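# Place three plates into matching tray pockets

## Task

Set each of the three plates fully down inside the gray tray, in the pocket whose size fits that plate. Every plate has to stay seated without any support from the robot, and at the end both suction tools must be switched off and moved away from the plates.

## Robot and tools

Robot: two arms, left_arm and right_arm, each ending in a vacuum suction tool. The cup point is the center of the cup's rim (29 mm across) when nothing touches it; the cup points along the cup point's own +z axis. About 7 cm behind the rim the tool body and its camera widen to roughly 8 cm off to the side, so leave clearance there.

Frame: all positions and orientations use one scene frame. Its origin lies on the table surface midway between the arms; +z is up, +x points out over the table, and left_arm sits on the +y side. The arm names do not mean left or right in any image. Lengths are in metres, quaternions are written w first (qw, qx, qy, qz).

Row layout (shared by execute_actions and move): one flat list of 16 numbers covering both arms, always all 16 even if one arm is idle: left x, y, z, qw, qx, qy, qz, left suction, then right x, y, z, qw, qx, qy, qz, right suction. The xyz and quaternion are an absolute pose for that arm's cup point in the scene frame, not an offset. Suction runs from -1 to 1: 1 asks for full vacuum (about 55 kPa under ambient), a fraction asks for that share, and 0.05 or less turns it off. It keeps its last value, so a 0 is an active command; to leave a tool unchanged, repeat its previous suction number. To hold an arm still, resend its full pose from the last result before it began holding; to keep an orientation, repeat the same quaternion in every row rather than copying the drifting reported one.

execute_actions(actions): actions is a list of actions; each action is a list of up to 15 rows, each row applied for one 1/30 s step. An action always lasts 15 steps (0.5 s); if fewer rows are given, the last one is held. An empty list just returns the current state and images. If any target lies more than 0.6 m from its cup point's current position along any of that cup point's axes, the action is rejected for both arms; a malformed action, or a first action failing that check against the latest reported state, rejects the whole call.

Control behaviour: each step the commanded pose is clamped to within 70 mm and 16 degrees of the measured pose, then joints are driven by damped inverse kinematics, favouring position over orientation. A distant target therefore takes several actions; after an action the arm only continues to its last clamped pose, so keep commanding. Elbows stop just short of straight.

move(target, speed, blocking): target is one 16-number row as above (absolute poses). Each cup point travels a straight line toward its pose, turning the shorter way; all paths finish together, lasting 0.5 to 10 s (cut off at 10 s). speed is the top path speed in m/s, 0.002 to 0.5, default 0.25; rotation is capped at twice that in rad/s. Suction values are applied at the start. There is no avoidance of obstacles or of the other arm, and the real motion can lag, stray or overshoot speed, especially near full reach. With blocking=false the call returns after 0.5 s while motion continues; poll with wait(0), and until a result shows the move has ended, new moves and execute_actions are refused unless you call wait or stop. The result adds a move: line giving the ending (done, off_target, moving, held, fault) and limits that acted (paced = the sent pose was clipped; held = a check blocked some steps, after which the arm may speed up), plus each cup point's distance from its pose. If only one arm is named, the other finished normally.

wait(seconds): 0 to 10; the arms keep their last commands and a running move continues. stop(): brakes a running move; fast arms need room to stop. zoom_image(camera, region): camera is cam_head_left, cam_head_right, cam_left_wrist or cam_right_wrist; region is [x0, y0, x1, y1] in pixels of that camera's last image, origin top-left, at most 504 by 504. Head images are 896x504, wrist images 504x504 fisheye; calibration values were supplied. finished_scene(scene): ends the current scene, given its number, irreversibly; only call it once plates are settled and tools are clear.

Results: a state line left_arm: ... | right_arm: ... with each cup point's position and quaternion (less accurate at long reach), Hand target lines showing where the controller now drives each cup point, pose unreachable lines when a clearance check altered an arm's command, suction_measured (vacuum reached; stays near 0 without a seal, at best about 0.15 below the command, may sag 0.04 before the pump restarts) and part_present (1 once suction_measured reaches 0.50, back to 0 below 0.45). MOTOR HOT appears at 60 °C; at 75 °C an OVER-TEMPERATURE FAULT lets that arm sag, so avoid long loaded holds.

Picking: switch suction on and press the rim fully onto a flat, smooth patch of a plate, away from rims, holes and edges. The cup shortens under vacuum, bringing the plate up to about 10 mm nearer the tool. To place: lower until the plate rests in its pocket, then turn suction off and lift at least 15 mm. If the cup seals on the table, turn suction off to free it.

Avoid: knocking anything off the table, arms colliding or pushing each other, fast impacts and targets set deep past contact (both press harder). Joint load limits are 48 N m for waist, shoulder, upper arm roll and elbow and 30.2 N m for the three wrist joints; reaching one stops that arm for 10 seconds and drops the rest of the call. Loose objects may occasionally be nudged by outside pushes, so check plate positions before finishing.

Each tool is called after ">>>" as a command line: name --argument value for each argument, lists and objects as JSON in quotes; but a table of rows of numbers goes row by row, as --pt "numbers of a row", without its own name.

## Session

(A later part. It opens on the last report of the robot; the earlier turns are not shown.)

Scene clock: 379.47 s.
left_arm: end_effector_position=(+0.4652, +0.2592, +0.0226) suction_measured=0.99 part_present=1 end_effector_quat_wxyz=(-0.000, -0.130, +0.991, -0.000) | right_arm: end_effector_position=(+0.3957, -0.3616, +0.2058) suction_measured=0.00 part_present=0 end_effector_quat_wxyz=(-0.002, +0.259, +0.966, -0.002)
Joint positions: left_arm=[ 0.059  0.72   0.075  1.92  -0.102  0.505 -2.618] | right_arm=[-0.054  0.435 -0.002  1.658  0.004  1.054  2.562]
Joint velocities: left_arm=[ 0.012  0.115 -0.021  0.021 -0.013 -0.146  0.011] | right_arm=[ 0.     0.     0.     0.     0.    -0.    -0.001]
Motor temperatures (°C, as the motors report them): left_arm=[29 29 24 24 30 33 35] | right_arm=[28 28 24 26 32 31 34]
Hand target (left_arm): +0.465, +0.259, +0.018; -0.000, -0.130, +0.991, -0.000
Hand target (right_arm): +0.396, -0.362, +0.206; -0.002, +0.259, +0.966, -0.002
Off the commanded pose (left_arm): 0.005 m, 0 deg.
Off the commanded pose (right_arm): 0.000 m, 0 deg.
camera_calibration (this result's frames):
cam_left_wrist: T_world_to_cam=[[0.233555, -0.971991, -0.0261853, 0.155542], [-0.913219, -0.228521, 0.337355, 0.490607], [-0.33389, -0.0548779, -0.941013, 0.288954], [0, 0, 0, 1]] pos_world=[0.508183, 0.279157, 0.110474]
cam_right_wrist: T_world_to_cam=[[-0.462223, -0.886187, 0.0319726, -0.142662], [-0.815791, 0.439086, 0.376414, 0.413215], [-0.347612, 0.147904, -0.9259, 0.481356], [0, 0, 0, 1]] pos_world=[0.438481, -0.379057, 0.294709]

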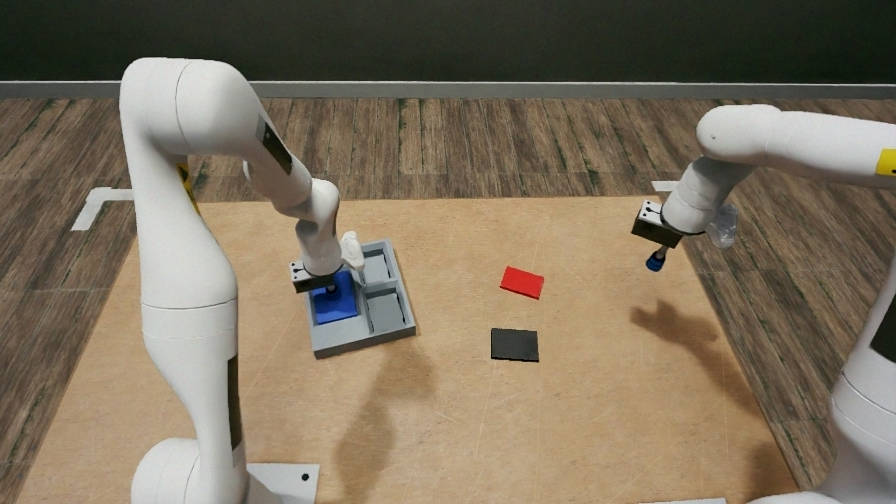

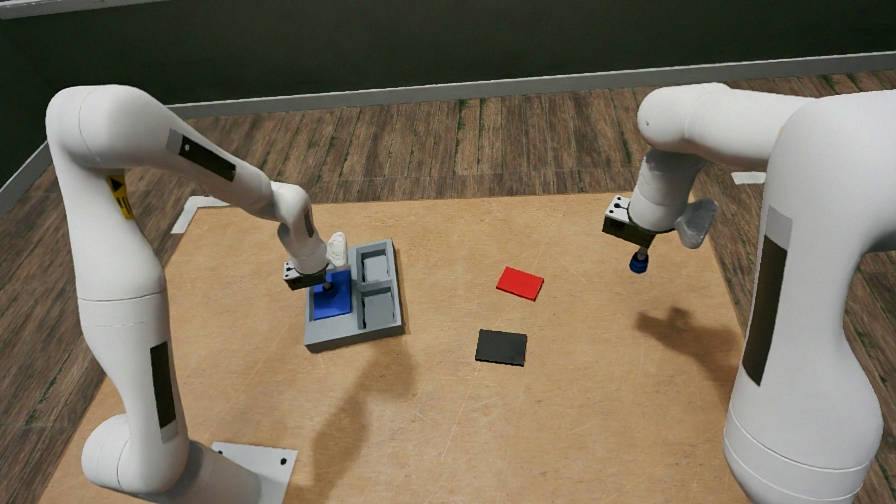

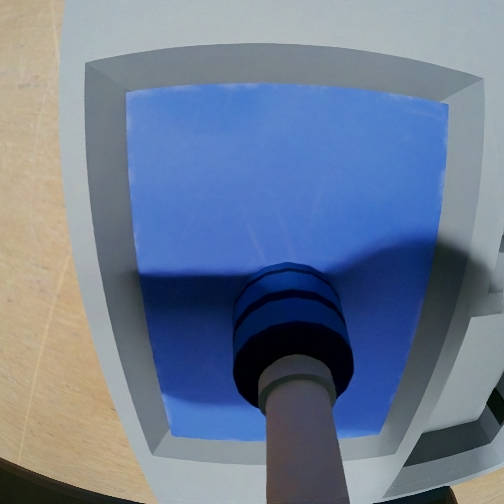

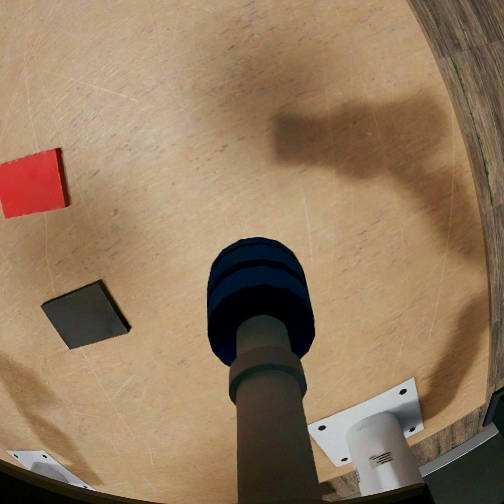

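>>> execute_actions --actions '[]'

Scene clock: 391.57 s.
left_arm: end_effector_position=(+0.4655, +0.2595, +0.0183) suction_measured=0.96 part_present=1 end_effector_quat_wxyz=(+0.000, -0.130, +0.991, +0.000) | right_arm: end_effector_position=(+0.3957, -0.3616, +0.2058) suction_measured=0.00 part_present=0 end_effector_quat_wxyz=(-0.002, +0.259, +0.966, -0.002)
Joint positions: left_arm=[ 0.06   0.73   0.073  1.922 -0.104  0.493 -2.617] | right_arm=[-0.054  0.435 -0.002  1.658  0.004  1.054  2.562]
Joint velocities: left_arm=[ 0.001  0.    -0.    -0.     0.    -0.    -0.001] | right_arm=[-0.  0.  0.  0. -0.  0. -0.]
Motor temperatures (°C, as the motors report them): left_arm=[29 29 24 24 30 33 35] | right_arm=[28 28 24 26 32 31 34]
Hand target (left_arm): +0.465, +0.259, +0.018; -0.000, -0.130, +0.991, -0.000
Hand target (right_arm): +0.396, -0.362, +0.206; -0.002, +0.259, +0.966, -0.002
Off the commanded pose (left_arm): 0.000 m, 0 deg.
Off the commanded pose (right_arm): 0.000 m, 0 deg.
camera_calibration (this result's frames):
cam_left_wrist: T_world_to_cam=[[0.233994, -0.971884, -0.0262496, 0.155422], [-0.913293, -0.228986, 0.33684, 0.492515], [-0.33338, -0.054845, -0.941196, 0.284767], [0, 0, 0, 1]] pos_world=[0.508378, 0.279449, 0.106203]
cam_right_wrist: T_world_to_cam=[[-0.462223, -0.886187, 0.0319725, -0.142662], [-0.815791, 0.439086, 0.376414, 0.413215], [-0.347612, 0.147905, -0.9259, 0.481356], [0, 0, 0, 1]] pos_world=[0.438481, -0.379057, 0.294709]

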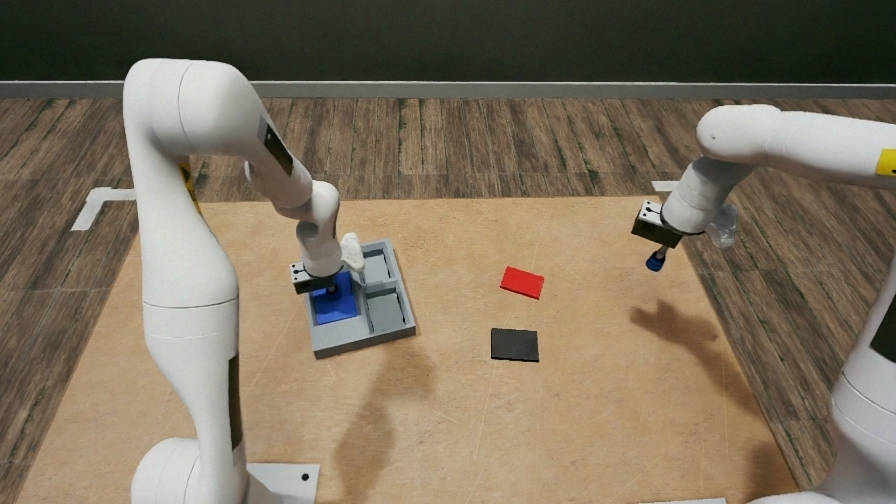

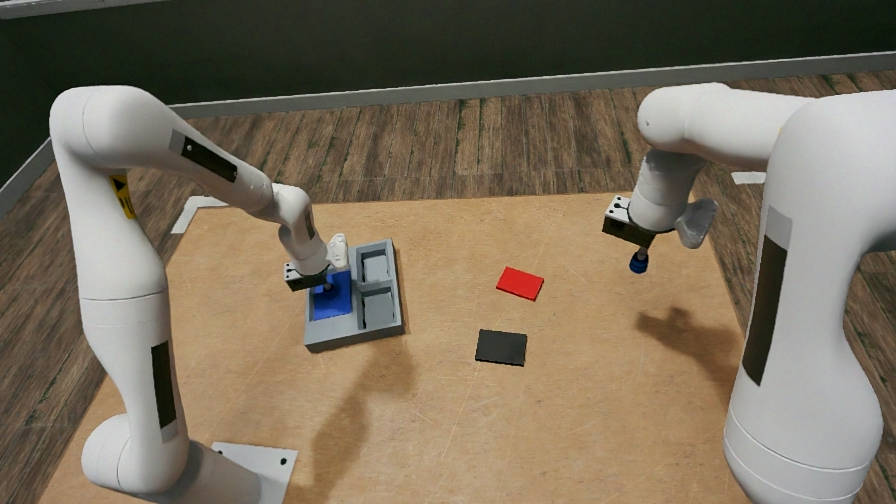

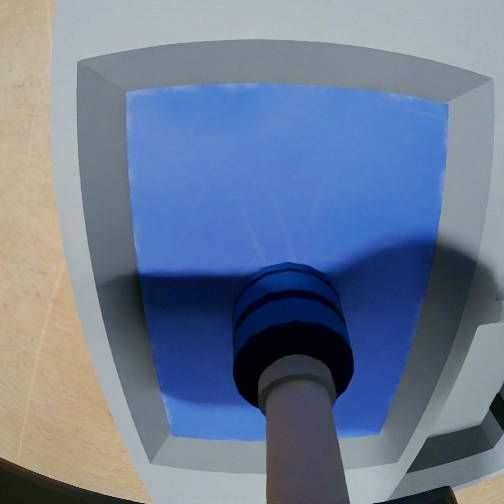

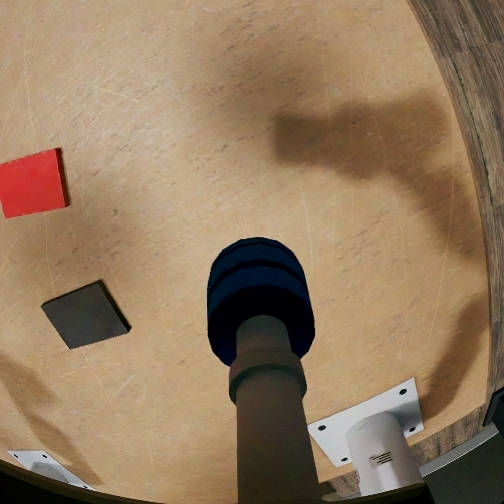

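>>> execute_actions --actions '[[[0.4654,0.2594,0.0178,0,-0.1302,0.9915,0,1,0.3957,-0.3616,0.2058,-0.002,0.259,0.966,-0.002,0],[0.4654,0.2596,0.0172,0,-0.1302,0.9915,0,1,0.3957,-0.3616,0.2058,-0.002,0.259,0.966,-0.002,0],[0.4654,0.2596,0.0163,0,-0.1302,0.9915,0,1,0.3957,-0.3616,0.2058,-0.002,0.259,0.966,-0.002,0],[0.4654,0.2596,0.015,0,-0.1302,0.9915,0,1,0.3957,-0.3616,0.2058,-0.002,0.259,0.966,-0.002,0],[0.4654,0.2596,0.0135,0,-0.1302,0.9915,0,1,0.3957,-0.3616,0.2058,-0.002,0.259,0.966,-0.002,0],[0.4654,0.2596,0.0118,0,-0.1302,0.9915,0,1,0.3957,-0.3616,0.2058,-0.002,0.259,0.966,-0.002,0],[0.4654,0.2596,0.0099,0,-0.1302,0.9915,0,1,0.3957,-0.3616,0.2058,-0.002,0.259,0.966,-0.002,0],[0.4654,0.2596,0.0081,0,-0.1302,0.9915,0,1,0.3957,-0.3616,0.2058,-0.002,0.259,0.966,-0.002,0],[0.4654,0.2596,0.0062,0,-0.1302,0.9915,0,1,0.3957,-0.3616,0.2058,-0.002,0.259,0.966,-0.002,0],[0.4654,0.2596,0.0045,0,-0.1302,0.9915,0,1,0.3957,-0.3616,0.2058,-0.002,0.259,0.966,-0.002,0],[0.4654,0.2596,0.003,0,-0.1302,0.9915,0,1,0.3957,-0.3616,0.2058,-0.002,0.259,0.966,-0.002,0],[0.4654,0.2596,0.0017,0,-0.1302,0.9915,0,1,0.3957,-0.3616,0.2058,-0.002,0.259,0.966,-0.002,0],[0.4654,0.2596,0.0008,0,-0.1302,0.9915,0,1,0.3957,-0.3616,0.2058,-0.002,0.259,0.966,-0.002,0],[0.4654,0.2596,0.0002,0,-0.1302,0.9915,0,1,0.3957,-0.3616,0.2058,-0.002,0.259,0.966,-0.002,0],[0.4654,0.2596,0.0,0,-0.1302,0.9915,0,1,0.3957,-0.3616,0.2058,-0.002,0.259,0.966,-0.002,0]]]'

Scene clock: 418.97 s.
left_arm: end_effector_position=(+0.4656, +0.2596, +0.0027) suction_measured=1.00 part_present=1 end_effector_quat_wxyz=(+0.000, -0.130, +0.991, -0.000) | right_arm: end_effector_position=(+0.3957, -0.3616, +0.2058) suction_measured=0.00 part_present=0 end_effector_quat_wxyz=(-0.002, +0.259, +0.966, -0.002)
Joint positions: left_arm=[ 0.063  0.765  0.068  1.925 -0.107  0.454 -2.615] | right_arm=[-0.054  0.435 -0.002  1.658  0.004  1.054  2.562]
Joint velocities: left_arm=[ 0.005  0.06  -0.01   0.007 -0.005 -0.07   0.004] | right_arm=[ 0.     0.    -0.    -0.     0.     0.001 -0.001]
Motor temperatures (°C, as the motors report them): left_arm=[29 29 24 24 30 33 35] | right_arm=[28 28 24 26 32 31 34]
Hand target (left_arm): +0.465, +0.260, +0.000; -0.000, -0.130, +0.991, -0.000
Hand target (right_arm): +0.396, -0.362, +0.206; -0.002, +0.259, +0.966, -0.002
Off the commanded pose (left_arm): 0.003 m, 0 deg.
Off the commanded pose (right_arm): 0.000 m, 0 deg.
camera_calibration (this result's frames):
cam_left_wrist: T_world_to_cam=[[0.233649, -0.971976, -0.0258997, 0.155305], [-0.913503, -0.228561, 0.33656, 0.497873], [-0.333048, -0.0549773, -0.941306, 0.269994], [0, 0, 0, 1]] pos_world=[0.508443, 0.27959, 0.0906048]
cam_right_wrist: T_world_to_cam=[[-0.462223, -0.886187, 0.0319724, -0.142662], [-0.815791, 0.439086, 0.376414, 0.413215], [-0.347612, 0.147905, -0.9259, 0.481356], [0, 0, 0, 1]] pos_world=[0.438481, -0.379057, 0.294709]

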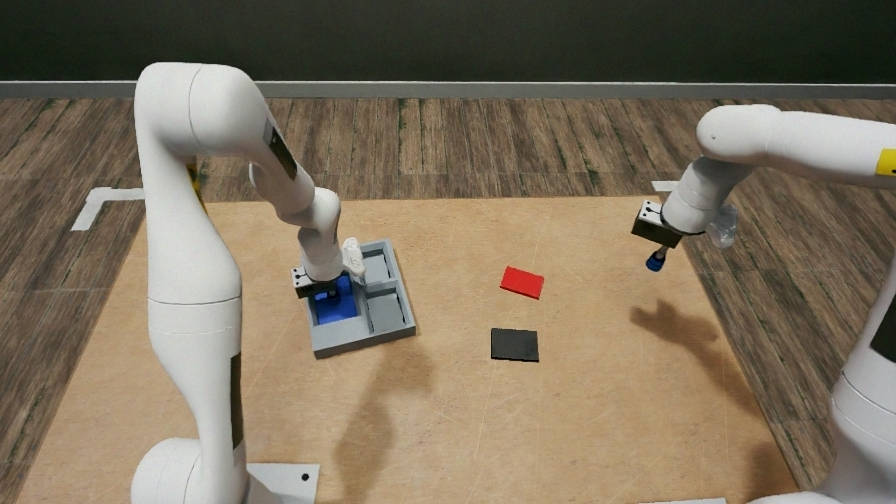

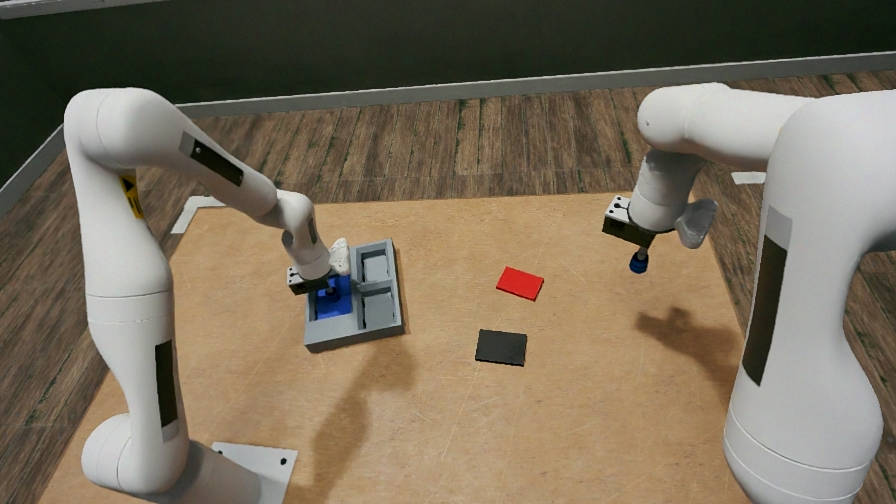

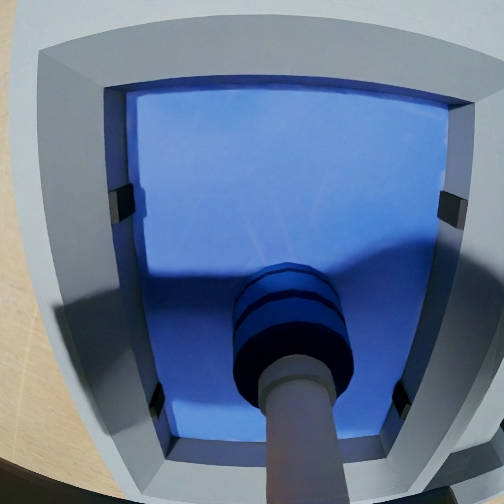

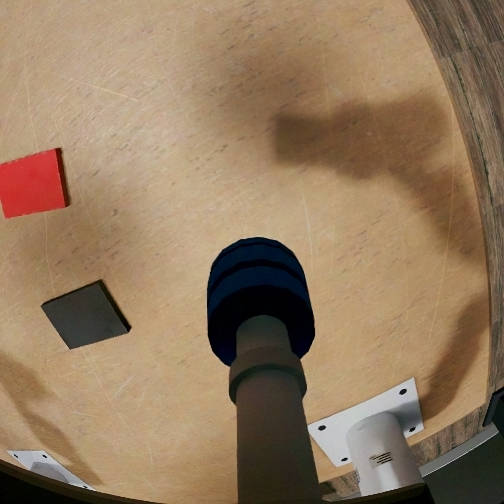

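>>> execute_actions --actions '[]'

Scene clock: 422.03 s.
left_arm: end_effector_position=(+0.4656, +0.2596, +0.0016) suction_measured=1.00 part_present=1 end_effector_quat_wxyz=(+0.001, -0.130, +0.991, -0.000) | right_arm: end_effector_position=(+0.3957, -0.3616, +0.2058) suction_measured=0.00 part_present=0 end_effector_quat_wxyz=(-0.002, +0.259, +0.966, -0.002)
Joint positions: left_arm=[ 0.064  0.767  0.067  1.926 -0.107  0.45  -2.615] | right_arm=[-0.054  0.435 -0.002  1.658  0.004  1.054  2.562]
Joint velocities: left_arm=[-0.001 -0.     0.    -0.     0.    -0.003 -0.001] | right_arm=[-0.     0.    -0.    -0.     0.     0.001 -0.   ]
Motor temperatures (°C, as the motors report them): left_arm=[29 29 24 24 30 33 35] | right_arm=[28 28 24 26 32 31 34]
Hand target (left_arm): +0.465, +0.260, +0.000; -0.000, -0.130, +0.991, -0.000
Hand target (right_arm): +0.396, -0.362, +0.206; -0.002, +0.259, +0.966, -0.002
Off the commanded pose (left_arm): 0.002 m, 0 deg.
Off the commanded pose (right_arm): 0.000 m, 0 deg.
camera_calibration (this result's frames):
cam_left_wrist: T_world_to_cam=[[0.233565, -0.972, -0.0257452, 0.155307], [-0.913808, -0.228476, 0.335787, 0.498404], [-0.332267, -0.054902, -0.941586, 0.268561], [0, 0, 0, 1]] pos_world=[0.508405, 0.279576, 0.0895142]
cam_right_wrist: T_world_to_cam=[[-0.462223, -0.886187, 0.0319724, -0.142662], [-0.815791, 0.439086, 0.376414, 0.413215], [-0.347612, 0.147905, -0.9259, 0.481356], [0, 0, 0, 1]] pos_world=[0.438481, -0.379057, 0.294709]

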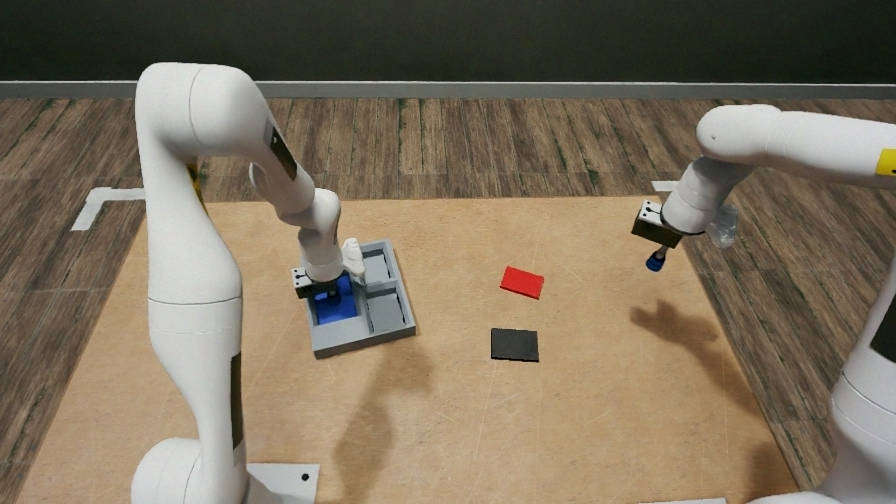

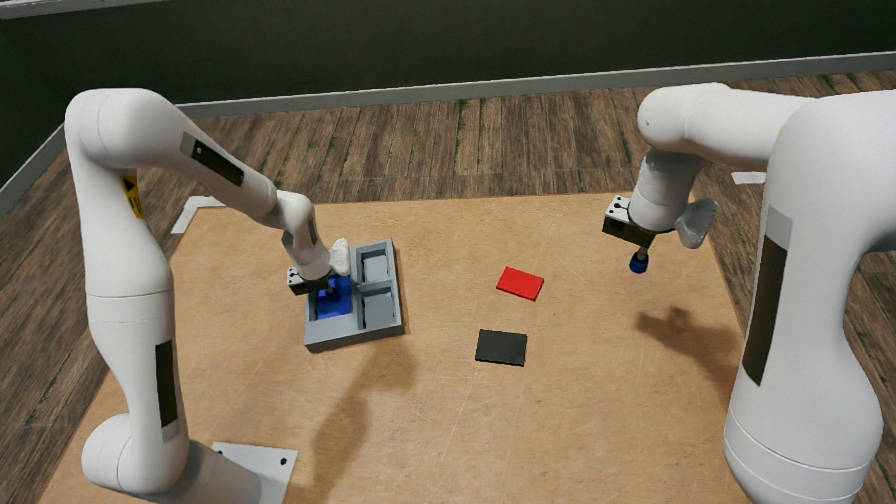

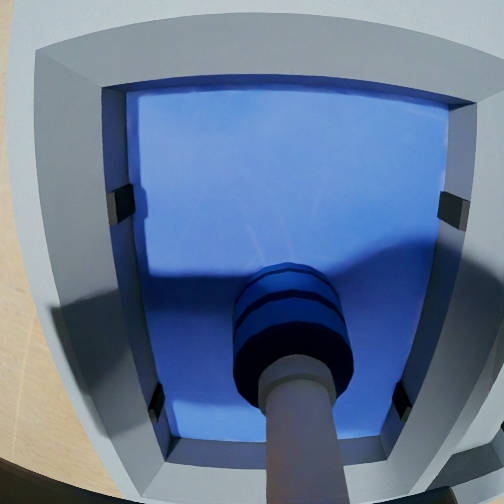

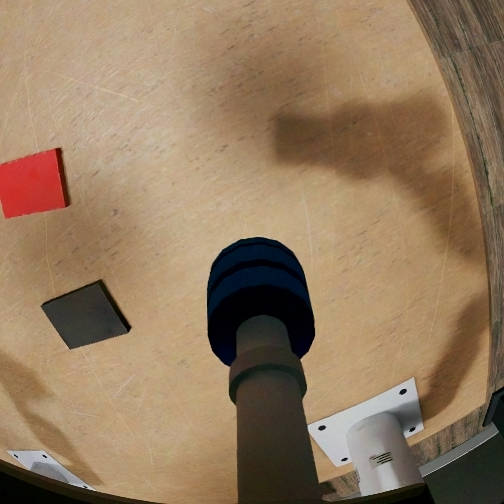

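>>> execute_actions --actions '[[[0.4654,0.2596,-0.0004,0,-0.1302,0.9915,0,1,0.3957,-0.3616,0.2058,-0.002,0.259,0.966,-0.002,0],[0.4654,0.2596,-0.0008,0,-0.1302,0.9915,0,1,0.3957,-0.3616,0.2058,-0.002,0.259,0.966,-0.002,0],[0.4654,0.2596,-0.0012,0,-0.1302,0.9915,0,1,0.3957,-0.3616,0.2058,-0.002,0.259,0.966,-0.002,0],[0.4654,0.2596,-0.0012,0,-0.1302,0.9915,0,1,0.3957,-0.3616,0.2058,-0.002,0.259,0.966,-0.002,0],[0.4654,0.2596,-0.0012,0,-0.1302,0.9915,0,1,0.3957,-0.3616,0.2058,-0.002,0.259,0.966,-0.002,0],[0.4654,0.2596,-0.0012,0,-0.1302,0.9915,0,1,0.3957,-0.3616,0.2058,-0.002,0.259,0.966,-0.002,0],[0.4654,0.2596,-0.0012,0,-0.1302,0.9915,0,1,0.3957,-0.3616,0.2058,-0.002,0.259,0.966,-0.002,0],[0.4654,0.2596,-0.0012,0,-0.1302,0.9915,0,1,0.3957,-0.3616,0.2058,-0.002,0.259,0.966,-0.002,0],[0.4654,0.2596,-0.0012,0,-0.1302,0.9915,0,0,0.3957,-0.3616,0.2058,-0.002,0.259,0.966,-0.002,0],[0.4654,0.2596,-0.0012,0,-0.1302,0.9915,0,0,0.3957,-0.3616,0.2058,-0.002,0.259,0.966,-0.002,0],[0.4654,0.2596,-0.0012,0,-0.1302,0.9915,0,0,0.3957,-0.3616,0.2058,-0.002,0.259,0.966,-0.002,0],[0.4654,0.2596,-0.0012,0,-0.1302,0.9915,0,0,0.3957,-0.3616,0.2058,-0.002,0.259,0.966,-0.002,0],[0.4654,0.2596,-0.0012,0,-0.1302,0.9915,0,0,0.3957,-0.3616,0.2058,-0.002,0.259,0.966,-0.002,0],[0.4654,0.2596,0.0,0,-0.1302,0.9915,0,0,0.3957,-0.3616,0.2058,-0.002,0.259,0.966,-0.002,0],[0.4654,0.2596,0.0015,0,-0.1302,0.9915,0,0,0.3957,-0.3616,0.2058,-0.002,0.259,0.966,-0.002,0]]]'

Scene clock: 442.83 s.
left_arm: end_effector_position=(+0.4662, +0.2595, +0.0022) suction_measured=0.00 part_present=0 end_effector_quat_wxyz=(+0.002, -0.130, +0.991, -0.000) | right_arm: end_effector_position=(+0.3957, -0.3616, +0.2058) suction_measured=0.00 part_present=0 end_effector_quat_wxyz=(-0.002, +0.259, +0.966, -0.002)
Joint positions: left_arm=[ 0.064  0.765  0.067  1.927 -0.107  0.449 -2.615] | right_arm=[-0.054  0.435 -0.002  1.658  0.004  1.054  2.562]
Joint velocities: left_arm=[-0.005 -0.025  0.005 -0.012  0.003  0.026 -0.002] | right_arm=[ 0.    -0.    -0.    -0.    -0.    -0.    -0.001]
Motor temperatures (°C, as the motors report them): left_arm=[29 29 24 24 30 33 35] | right_arm=[28 28 24 26 32 31 34]
Hand target (left_arm): +0.465, +0.260, +0.002; +0.000, -0.130, +0.991, -0.000
Hand target (right_arm): +0.396, -0.362, +0.206; -0.002, +0.259, +0.966, -0.002
Off the commanded pose (left_arm): 0.001 m, 0 deg.
Off the commanded pose (right_arm): 0.000 m, 0 deg.
camera_calibration (this result's frames):
cam_left_wrist: T_world_to_cam=[[0.233489, -0.972039, -0.0249829, 0.155156], [-0.9146, -0.22827, 0.333765, 0.49902], [-0.330136, -0.0550811, -0.942325, 0.268382], [0, 0, 0, 1]] pos_world=[0.508779, 0.279512, 0.090224]
cam_right_wrist: T_world_to_cam=[[-0.462223, -0.886187, 0.0319724, -0.142662], [-0.815791, 0.439086, 0.376414, 0.413215], [-0.347612, 0.147905, -0.9259, 0.481356], [0, 0, 0, 1]] pos_world=[0.438481, -0.379057, 0.294709]

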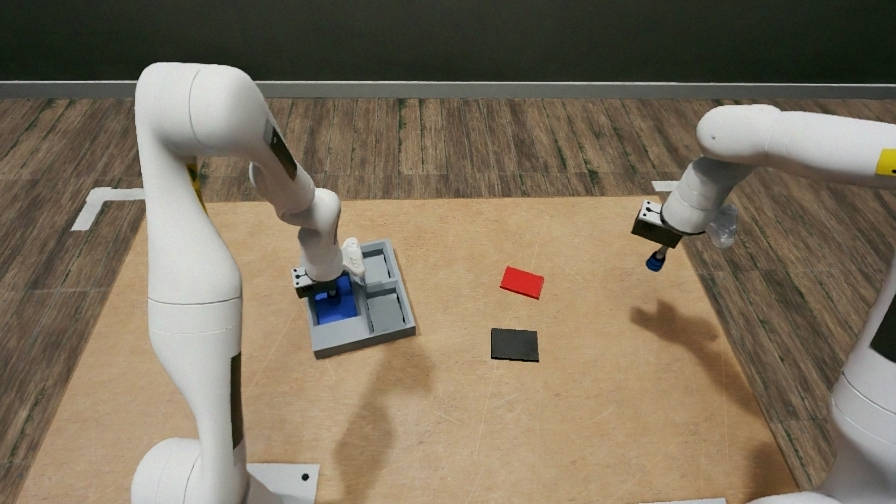

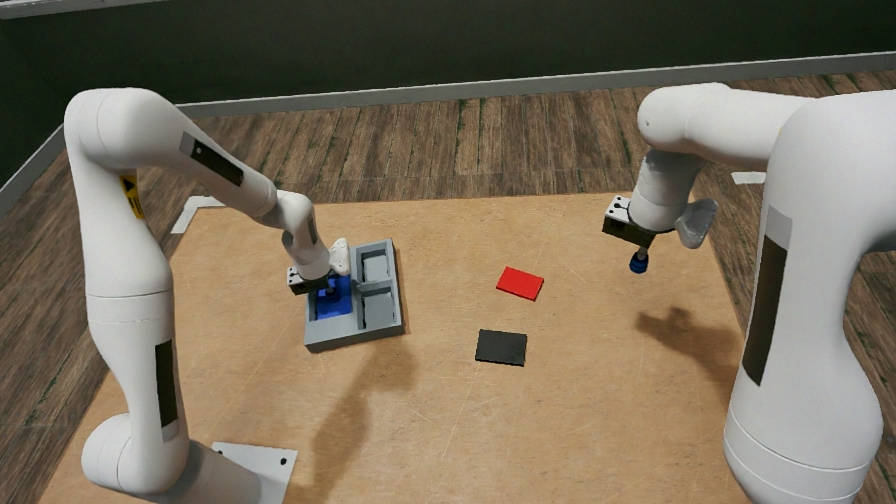

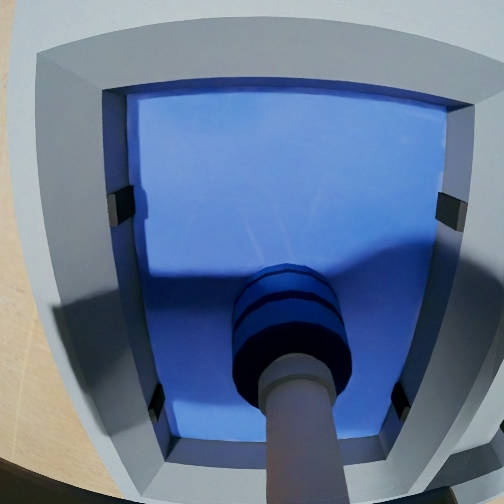

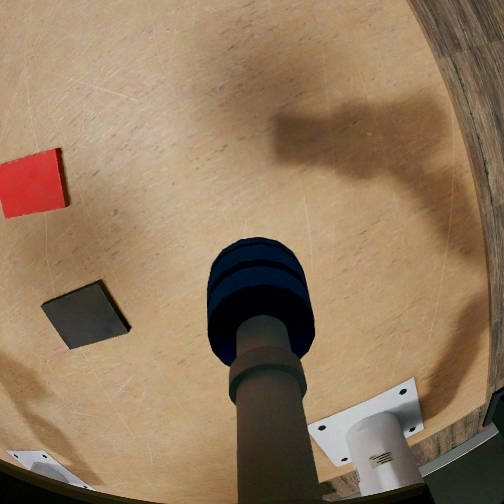

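>>> execute_actions --actions '[[[0.4654,0.2596,0.0026,0,-0.1302,0.9915,0,0,0.3957,-0.3616,0.2058,-0.002,0.259,0.966,-0.002,0],[0.4654,0.2596,0.0044,0,-0.1302,0.9915,0,0,0.3957,-0.3616,0.2058,-0.002,0.259,0.966,-0.002,0],[0.4654,0.2596,0.0073,0,-0.1302,0.9915,0,0,0.3957,-0.3616,0.2058,-0.002,0.259,0.966,-0.002,0],[0.4654,0.2596,0.0113,0,-0.1302,0.9915,0,0,0.3957,-0.3616,0.2058,-0.002,0.259,0.966,-0.002,0],[0.4654,0.2596,0.016,0,-0.1302,0.9915,0,0,0.3957,-0.3616,0.2058,-0.002,0.259,0.966,-0.002,0],[0.4654,0.2596,0.0213,0,-0.1302,0.9915,0,0,0.3957,-0.3616,0.2058,-0.002,0.259,0.966,-0.002,0],[0.4652,0.2591,0.0271,0,-0.13,0.9915,0,0,0.3957,-0.3616,0.2058,-0.002,0.259,0.966,-0.002,0],[0.4647,0.2575,0.0329,0,-0.1292,0.9916,0,0,0.3957,-0.3616,0.2058,-0.002,0.259,0.966,-0.002,0],[0.4639,0.2548,0.0387,0,-0.128,0.9918,0,0,0.3957,-0.3616,0.2058,-0.002,0.259,0.966,-0.002,0],[0.4627,0.2511,0.044,0,-0.1263,0.992,0,0,0.3957,-0.3616,0.2058,-0.002,0.259,0.966,-0.002,0],[0.4612,0.2463,0.0487,0,-0.1241,0.9923,0,0,0.3957,-0.3616,0.2058,-0.002,0.259,0.966,-0.002,0],[0.4594,0.2406,0.0527,0,-0.1215,0.9926,0,0,0.3957,-0.3616,0.2058,-0.002,0.259,0.966,-0.002,0],[0.4573,0.2339,0.0556,0,-0.1184,0.993,0,0,0.3957,-0.3616,0.2058,-0.002,0.259,0.966,-0.002,0],[0.4549,0.2263,0.0574,0,-0.1149,0.9934,0,0,0.3957,-0.3616,0.2058,-0.002,0.259,0.966,-0.002,0],[0.4523,0.2177,0.058,0,-0.111,0.9938,0,0,0.3957,-0.3616,0.2058,-0.002,0.259,0.966,-0.002,0]],[[0.4493,0.2084,0.058,0,-0.1068,0.9943,0,0,0.3957,-0.3616,0.2058,-0.002,0.259,0.966,-0.002,0],[0.4461,0.1983,0.058,0,-0.1021,0.9948,0,0,0.3957,-0.3616,0.2058,-0.002,0.259,0.966,-0.002,0],[0.4427,0.1874,0.058,0,-0.0971,0.9953,0,0,0.3957,-0.3616,0.2058,-0.002,0.259,0.966,-0.002,0],[0.4391,0.1759,0.058,0,-0.0919,0.9958,0,0,0.3957,-0.3616,0.2058,-0.002,0.259,0.966,-0.002,0],[0.4353,0.1637,0.058,0,-0.0863,0.9963,0,0,0.3957,-0.3616,0.2058,-0.002,0.259,0.966,-0.002,0],[0.4313,0.151,0.058,0,-0.0805,0.9968,0,0,0.3957,-0.3616,0.2058,-0.002,0.259,0.966,-0.002,0],[0.4272,0.1379,0.058,0,-0.0745,0.9972,0,0,0.3957,-0.3616,0.2058,-0.002,0.259,0.966,-0.002,0],[0.4229,0.1243,0.058,0,-0.0683,0.9977,0,0,0.3957,-0.3616,0.2058,-0.002,0.259,0.966,-0.002,0],[0.4186,0.1105,0.058,0,-0.0619,0.9981,0,0,0.3957,-0.3616,0.2058,-0.002,0.259,0.966,-0.002,0],[0.4142,0.0964,0.058,0,-0.0555,0.9985,0,0,0.3957,-0.3616,0.2058,-0.002,0.259,0.966,-0.002,0],[0.4097,0.0821,0.058,0,-0.049,0.9988,0,0,0.3957,-0.3616,0.2058,-0.002,0.259,0.966,-0.002,0],[0.4052,0.0678,0.058,0,-0.0424,0.9991,0,0,0.3957,-0.3616,0.2058,-0.002,0.259,0.966,-0.002,0],[0.4007,0.0535,0.058,0,-0.0358,0.9994,0,0,0.3957,-0.3616,0.2058,-0.002,0.259,0.966,-0.002,0],[0.3962,0.0392,0.058,0,-0.0293,0.9996,0,0,0.3957,-0.3616,0.2058,-0.002,0.259,0.966,-0.002,0],[0.3918,0.0251,0.058,0,-0.0229,0.9997,0,0,0.3957,-0.3616,0.2058,-0.002,0.259,0.966,-0.002,0]],[[0.3875,0.0113,0.058,0,-0.0165,0.9999,0,0,0.3957,-0.3616,0.2058,-0.002,0.259,0.966,-0.002,0],[0.3832,-0.0023,0.058,0,-0.0103,0.9999,0,0,0.3957,-0.3616,0.2058,-0.002,0.259,0.966,-0.002,0],[0.3791,-0.0154,0.058,0,-0.0043,1,0,0,0.3957,-0.3616,0.2058,-0.002,0.259,0.966,-0.002,0],[0.3751,-0.0281,0.058,0,0.0015,1,0,0,0.3957,-0.3616,0.2058,-0.002,0.259,0.966,-0.002,0],[0.3713,-0.0403,0.058,0,0.0071,1,0,0,0.3957,-0.3616,0.2058,-0.002,0.259,0.966,-0.002,0],[0.3677,-0.0518,0.058,0,0.0123,0.9999,0,0,0.3957,-0.3616,0.2058,-0.002,0.259,0.966,-0.002,0],[0.3643,-0.0627,0.0578,0,0.0173,0.9999,0,0,0.3957,-0.3616,0.2058,-0.002,0.259,0.966,-0.002,0],[0.3611,-0.0728,0.0571,0,0.022,0.9998,0,0,0.3957,-0.3616,0.2058,-0.002,0.259,0.966,-0.002,0],[0.3581,-0.0821,0.0559,0,0.0262,0.9997,0,0,0.3957,-0.3616,0.2058,-0.002,0.259,0.966,-0.002,0],[0.3555,-0.0907,0.0544,0,0.0301,0.9995,0,0,0.3957,-0.3616,0.2058,-0.002,0.259,0.966,-0.002,0],[0.3531,-0.0983,0.0524,0,0.0336,0.9994,0,0,0.3957,-0.3616,0.2058,-0.002,0.259,0.966,-0.002,0],[0.351,-0.105,0.0501,0,0.0367,0.9993,0,0,0.3957,-0.3616,0.2058,-0.002,0.259,0.966,-0.002,0],[0.3492,-0.1107,0.0474,0,0.0393,0.9992,0,0,0.3957,-0.3616,0.2058,-0.002,0.259,0.966,-0.002,0],[0.3477,-0.1155,0.0445,0,0.0415,0.9991,0,0,0.3957,-0.3616,0.2058,-0.002,0.259,0.966,-0.002,0],[0.3465,-0.1192,0.0413,0,0.0432,0.9991,0,0,0.3957,-0.3616,0.2058,-0.002,0.259,0.966,-0.002,0]],[[0.3457,-0.1219,0.038,0,0.0444,0.999,0,1,0.3957,-0.3616,0.2058,-0.002,0.259,0.966,-0.002,0],[0.3452,-0.1235,0.0345,0,0.0452,0.999,0,1,0.3957,-0.3616,0.2058,-0.002,0.259,0.966,-0.002,0],[0.345,-0.124,0.031,0,0.0454,0.999,0,1,0.3957,-0.3616,0.2058,-0.002,0.259,0.966,-0.002,0],[0.345,-0.124,0.0275,0,0.0454,0.999,0,1,0.3957,-0.3616,0.2058,-0.002,0.259,0.966,-0.002,0],[0.345,-0.124,0.024,0,0.0454,0.999,0,1,0.3957,-0.3616,0.2058,-0.002,0.259,0.966,-0.002,0],[0.345,-0.124,0.0207,0,0.0454,0.999,0,1,0.3957,-0.3616,0.2058,-0.002,0.259,0.966,-0.002,0],[0.345,-0.124,0.0175,0,0.0454,0.999,0,1,0.3957,-0.3616,0.2058,-0.002,0.259,0.966,-0.002,0],[0.345,-0.124,0.0146,0,0.0454,0.999,0,1,0.3957,-0.3616,0.2058,-0.002,0.259,0.966,-0.002,0],[0.345,-0.124,0.0119,0,0.0454,0.999,0,1,0.3957,-0.3616,0.2058,-0.002,0.259,0.966,-0.002,0],[0.345,-0.124,0.0096,0,0.0454,0.999,0,1,0.3957,-0.3616,0.2058,-0.002,0.259,0.966,-0.002,0],[0.345,-0.124,0.0076,0,0.0454,0.999,0,1,0.3957,-0.3616,0.2058,-0.002,0.259,0.966,-0.002,0],[0.345,-0.124,0.0061,0,0.0454,0.999,0,1,0.3957,-0.3616,0.2058,-0.002,0.259,0.966,-0.002,0],[0.345,-0.124,0.0049,0,0.0454,0.999,0,1,0.3957,-0.3616,0.2058,-0.002,0.259,0.966,-0.002,0],[0.345,-0.124,0.0042,0,0.0454,0.999,0,1,0.3957,-0.3616,0.2058,-0.002,0.259,0.966,-0.002,0],[0.345,-0.124,0.004,0,0.0454,0.999,0,1,0.3957,-0.3616,0.2058,-0.002,0.259,0.966,-0.002,0]]]'

Scene clock: 558.00 s.
left_arm: end_effector_position=(+0.3452, -0.1234, +0.0078) suction_measured=0.04 part_present=0 end_effector_quat_wxyz=(+0.000, +0.045, +0.999, -0.000) | right_arm: end_effector_position=(+0.3957, -0.3616, +0.2058) suction_measured=0.00 part_present=0 end_effector_quat_wxyz=(-0.002, +0.259, +0.966, -0.002)
Joint positions: left_arm=[ 0.828  0.947  0.153  1.415 -0.174  0.792 -2.134] | right_arm=[-0.054  0.435 -0.002  1.658  0.004  1.054  2.562]
Joint velocities: left_arm=[ 0.012  0.076 -0.013 -0.01  -0.012 -0.057  0.006] | right_arm=[-0.001 -0.     0.    -0.    -0.    -0.001  0.   ]
Motor temperatures (°C, as the motors report them): left_arm=[29 28 24 23 30 33 35] | right_arm=[28 28 24 26 32 31 34]
Hand target (left_arm): +0.345, -0.124, +0.004; -0.000, +0.045, +0.999, +0.000
Hand target (right_arm): +0.396, -0.362, +0.206; -0.002, +0.259, +0.966, -0.002
Off the commanded pose (left_arm): 0.004 m, 0 deg.
Off the commanded pose (right_arm): 0.000 m, 0 deg.
camera_calibration (this result's frames):
cam_left_wrist: T_world_to_cam=[[-0.114682, -0.99308, -0.0252889, -0.0711203], [-0.936347, 0.0995571, 0.336665, 0.346975], [-0.331818, 0.0622885, -0.941285, 0.227715], [0, 0, 0, 1]] pos_world=[0.392292, -0.119356, 0.0957316]
cam_right_wrist: T_world_to_cam=[[-0.462223, -0.886187, 0.0319724, -0.142662], [-0.815791, 0.439086, 0.376414, 0.413215], [-0.347612, 0.147905, -0.9259, 0.481356], [0, 0, 0, 1]] pos_world=[0.438481, -0.379057, 0.294709]

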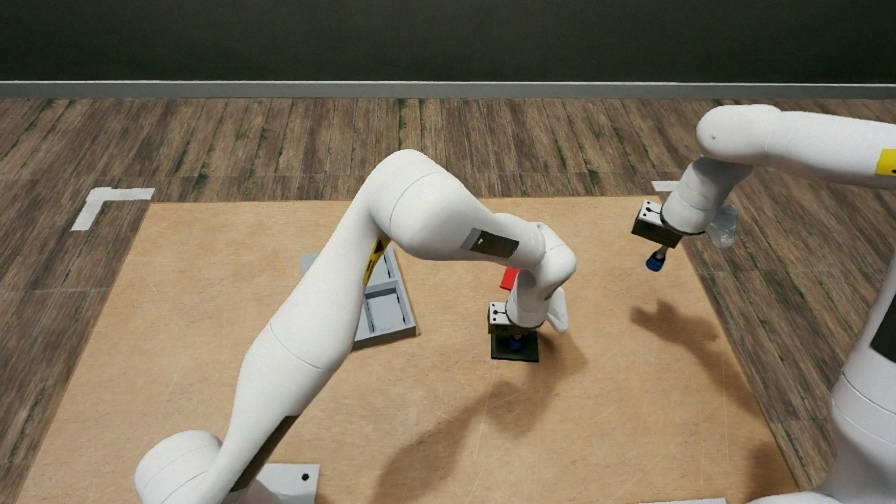

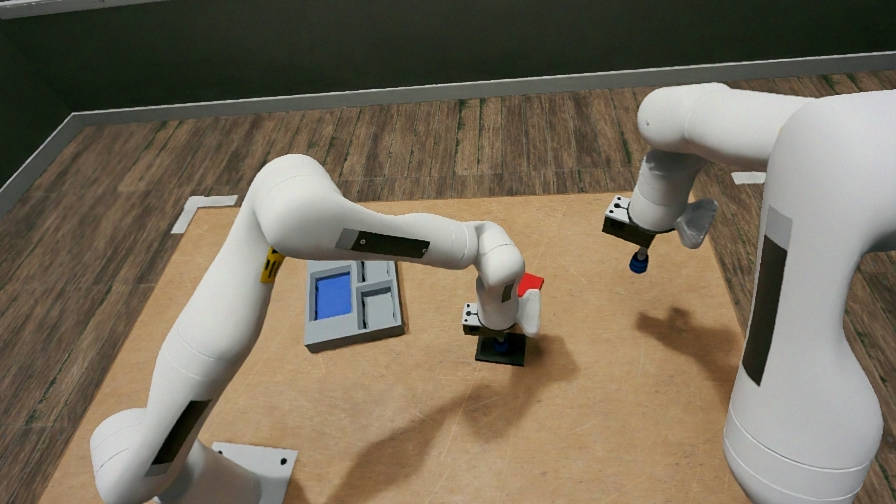

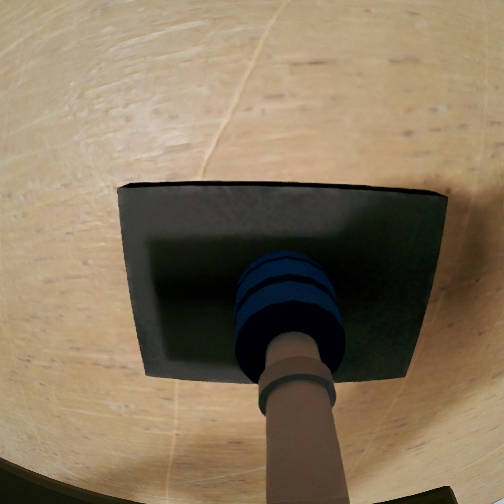

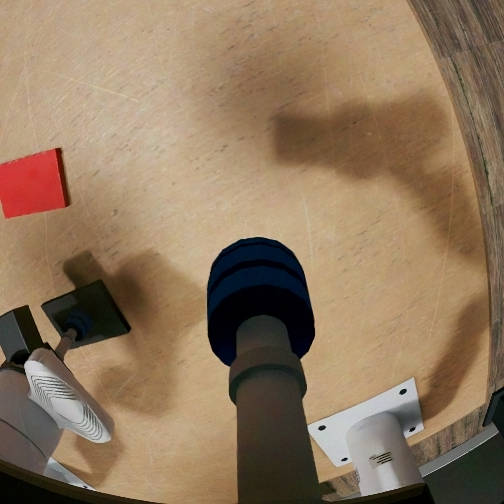

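>>> execute_actions --actions '[]'

Scene clock: 568.30 s.
left_arm: end_effector_position=(+0.3446, -0.1238, +0.0039) suction_measured=0.98 part_present=1 end_effector_quat_wxyz=(-0.000, +0.045, +0.999, +0.000) | right_arm: end_effector_position=(+0.3957, -0.3616, +0.2058) suction_measured=0.00 part_present=0 end_effector_quat_wxyz=(-0.002, +0.259, +0.966, -0.002)
Joint positions: left_arm=[ 0.829  0.954  0.152  1.414 -0.175  0.787 -2.133] | right_arm=[-0.054  0.435 -0.002  1.658  0.004  1.054  2.562]
Joint velocities: left_arm=[ 0.     0.001  0.     0.     0.    -0.002 -0.001] | right_arm=[ 0.    -0.     0.     0.     0.    -0.     0.001]
Motor temperatures (°C, as the motors report them): left_arm=[29 29 24 23 30 33 35] | right_arm=[28 28 24 26 32 31 34]
Hand target (left_arm): +0.345, -0.124, +0.004; -0.000, +0.045, +0.999, +0.000
Hand target (right_arm): +0.396, -0.362, +0.206; -0.002, +0.259, +0.966, -0.002
Off the commanded pose (left_arm): 0.000 m, 0 deg.
Off the commanded pose (right_arm): 0.000 m, 0 deg.
camera_calibration (this result's frames):
cam_left_wrist: T_world_to_cam=[[-0.115567, -0.992954, -0.0262052, -0.0713063], [-0.935925, 0.100017, 0.3377, 0.347711], [-0.3327, 0.0635532, -0.940889, 0.224343], [0, 0, 0, 1]] pos_world=[0.391829, -0.119839, 0.0917909]
cam_right_wrist: T_world_to_cam=[[-0.462223, -0.886187, 0.0319723, -0.142662], [-0.815791, 0.439086, 0.376414, 0.413215], [-0.347612, 0.147905, -0.9259, 0.481356], [0, 0, 0, 1]] pos_world=[0.438481, -0.379057, 0.294709]

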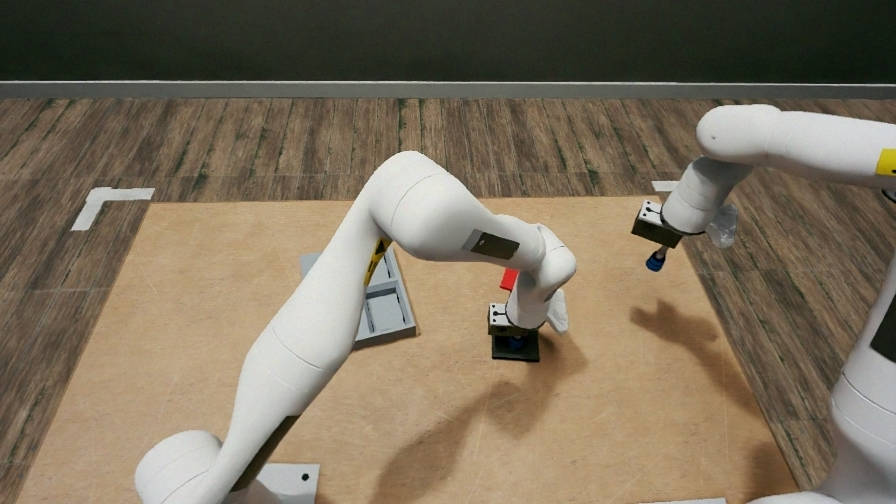

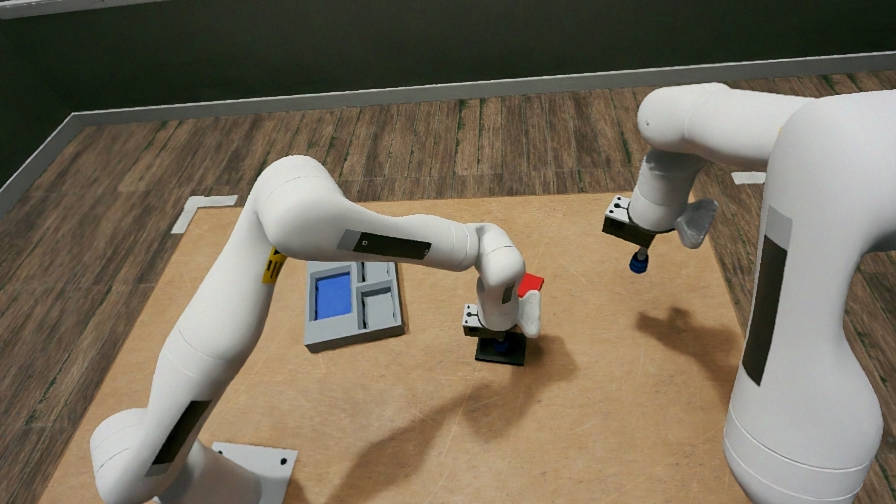

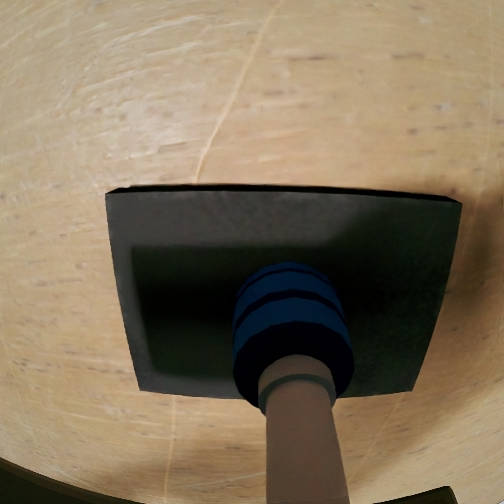

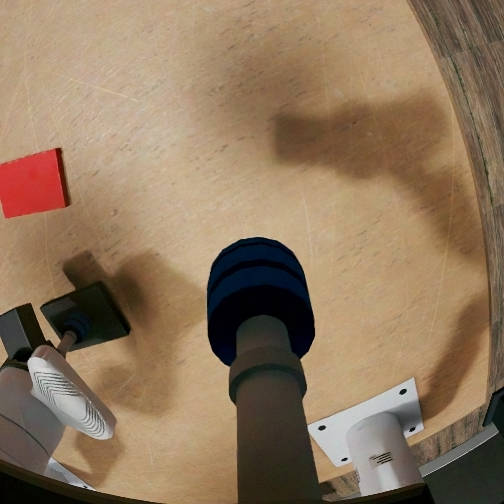

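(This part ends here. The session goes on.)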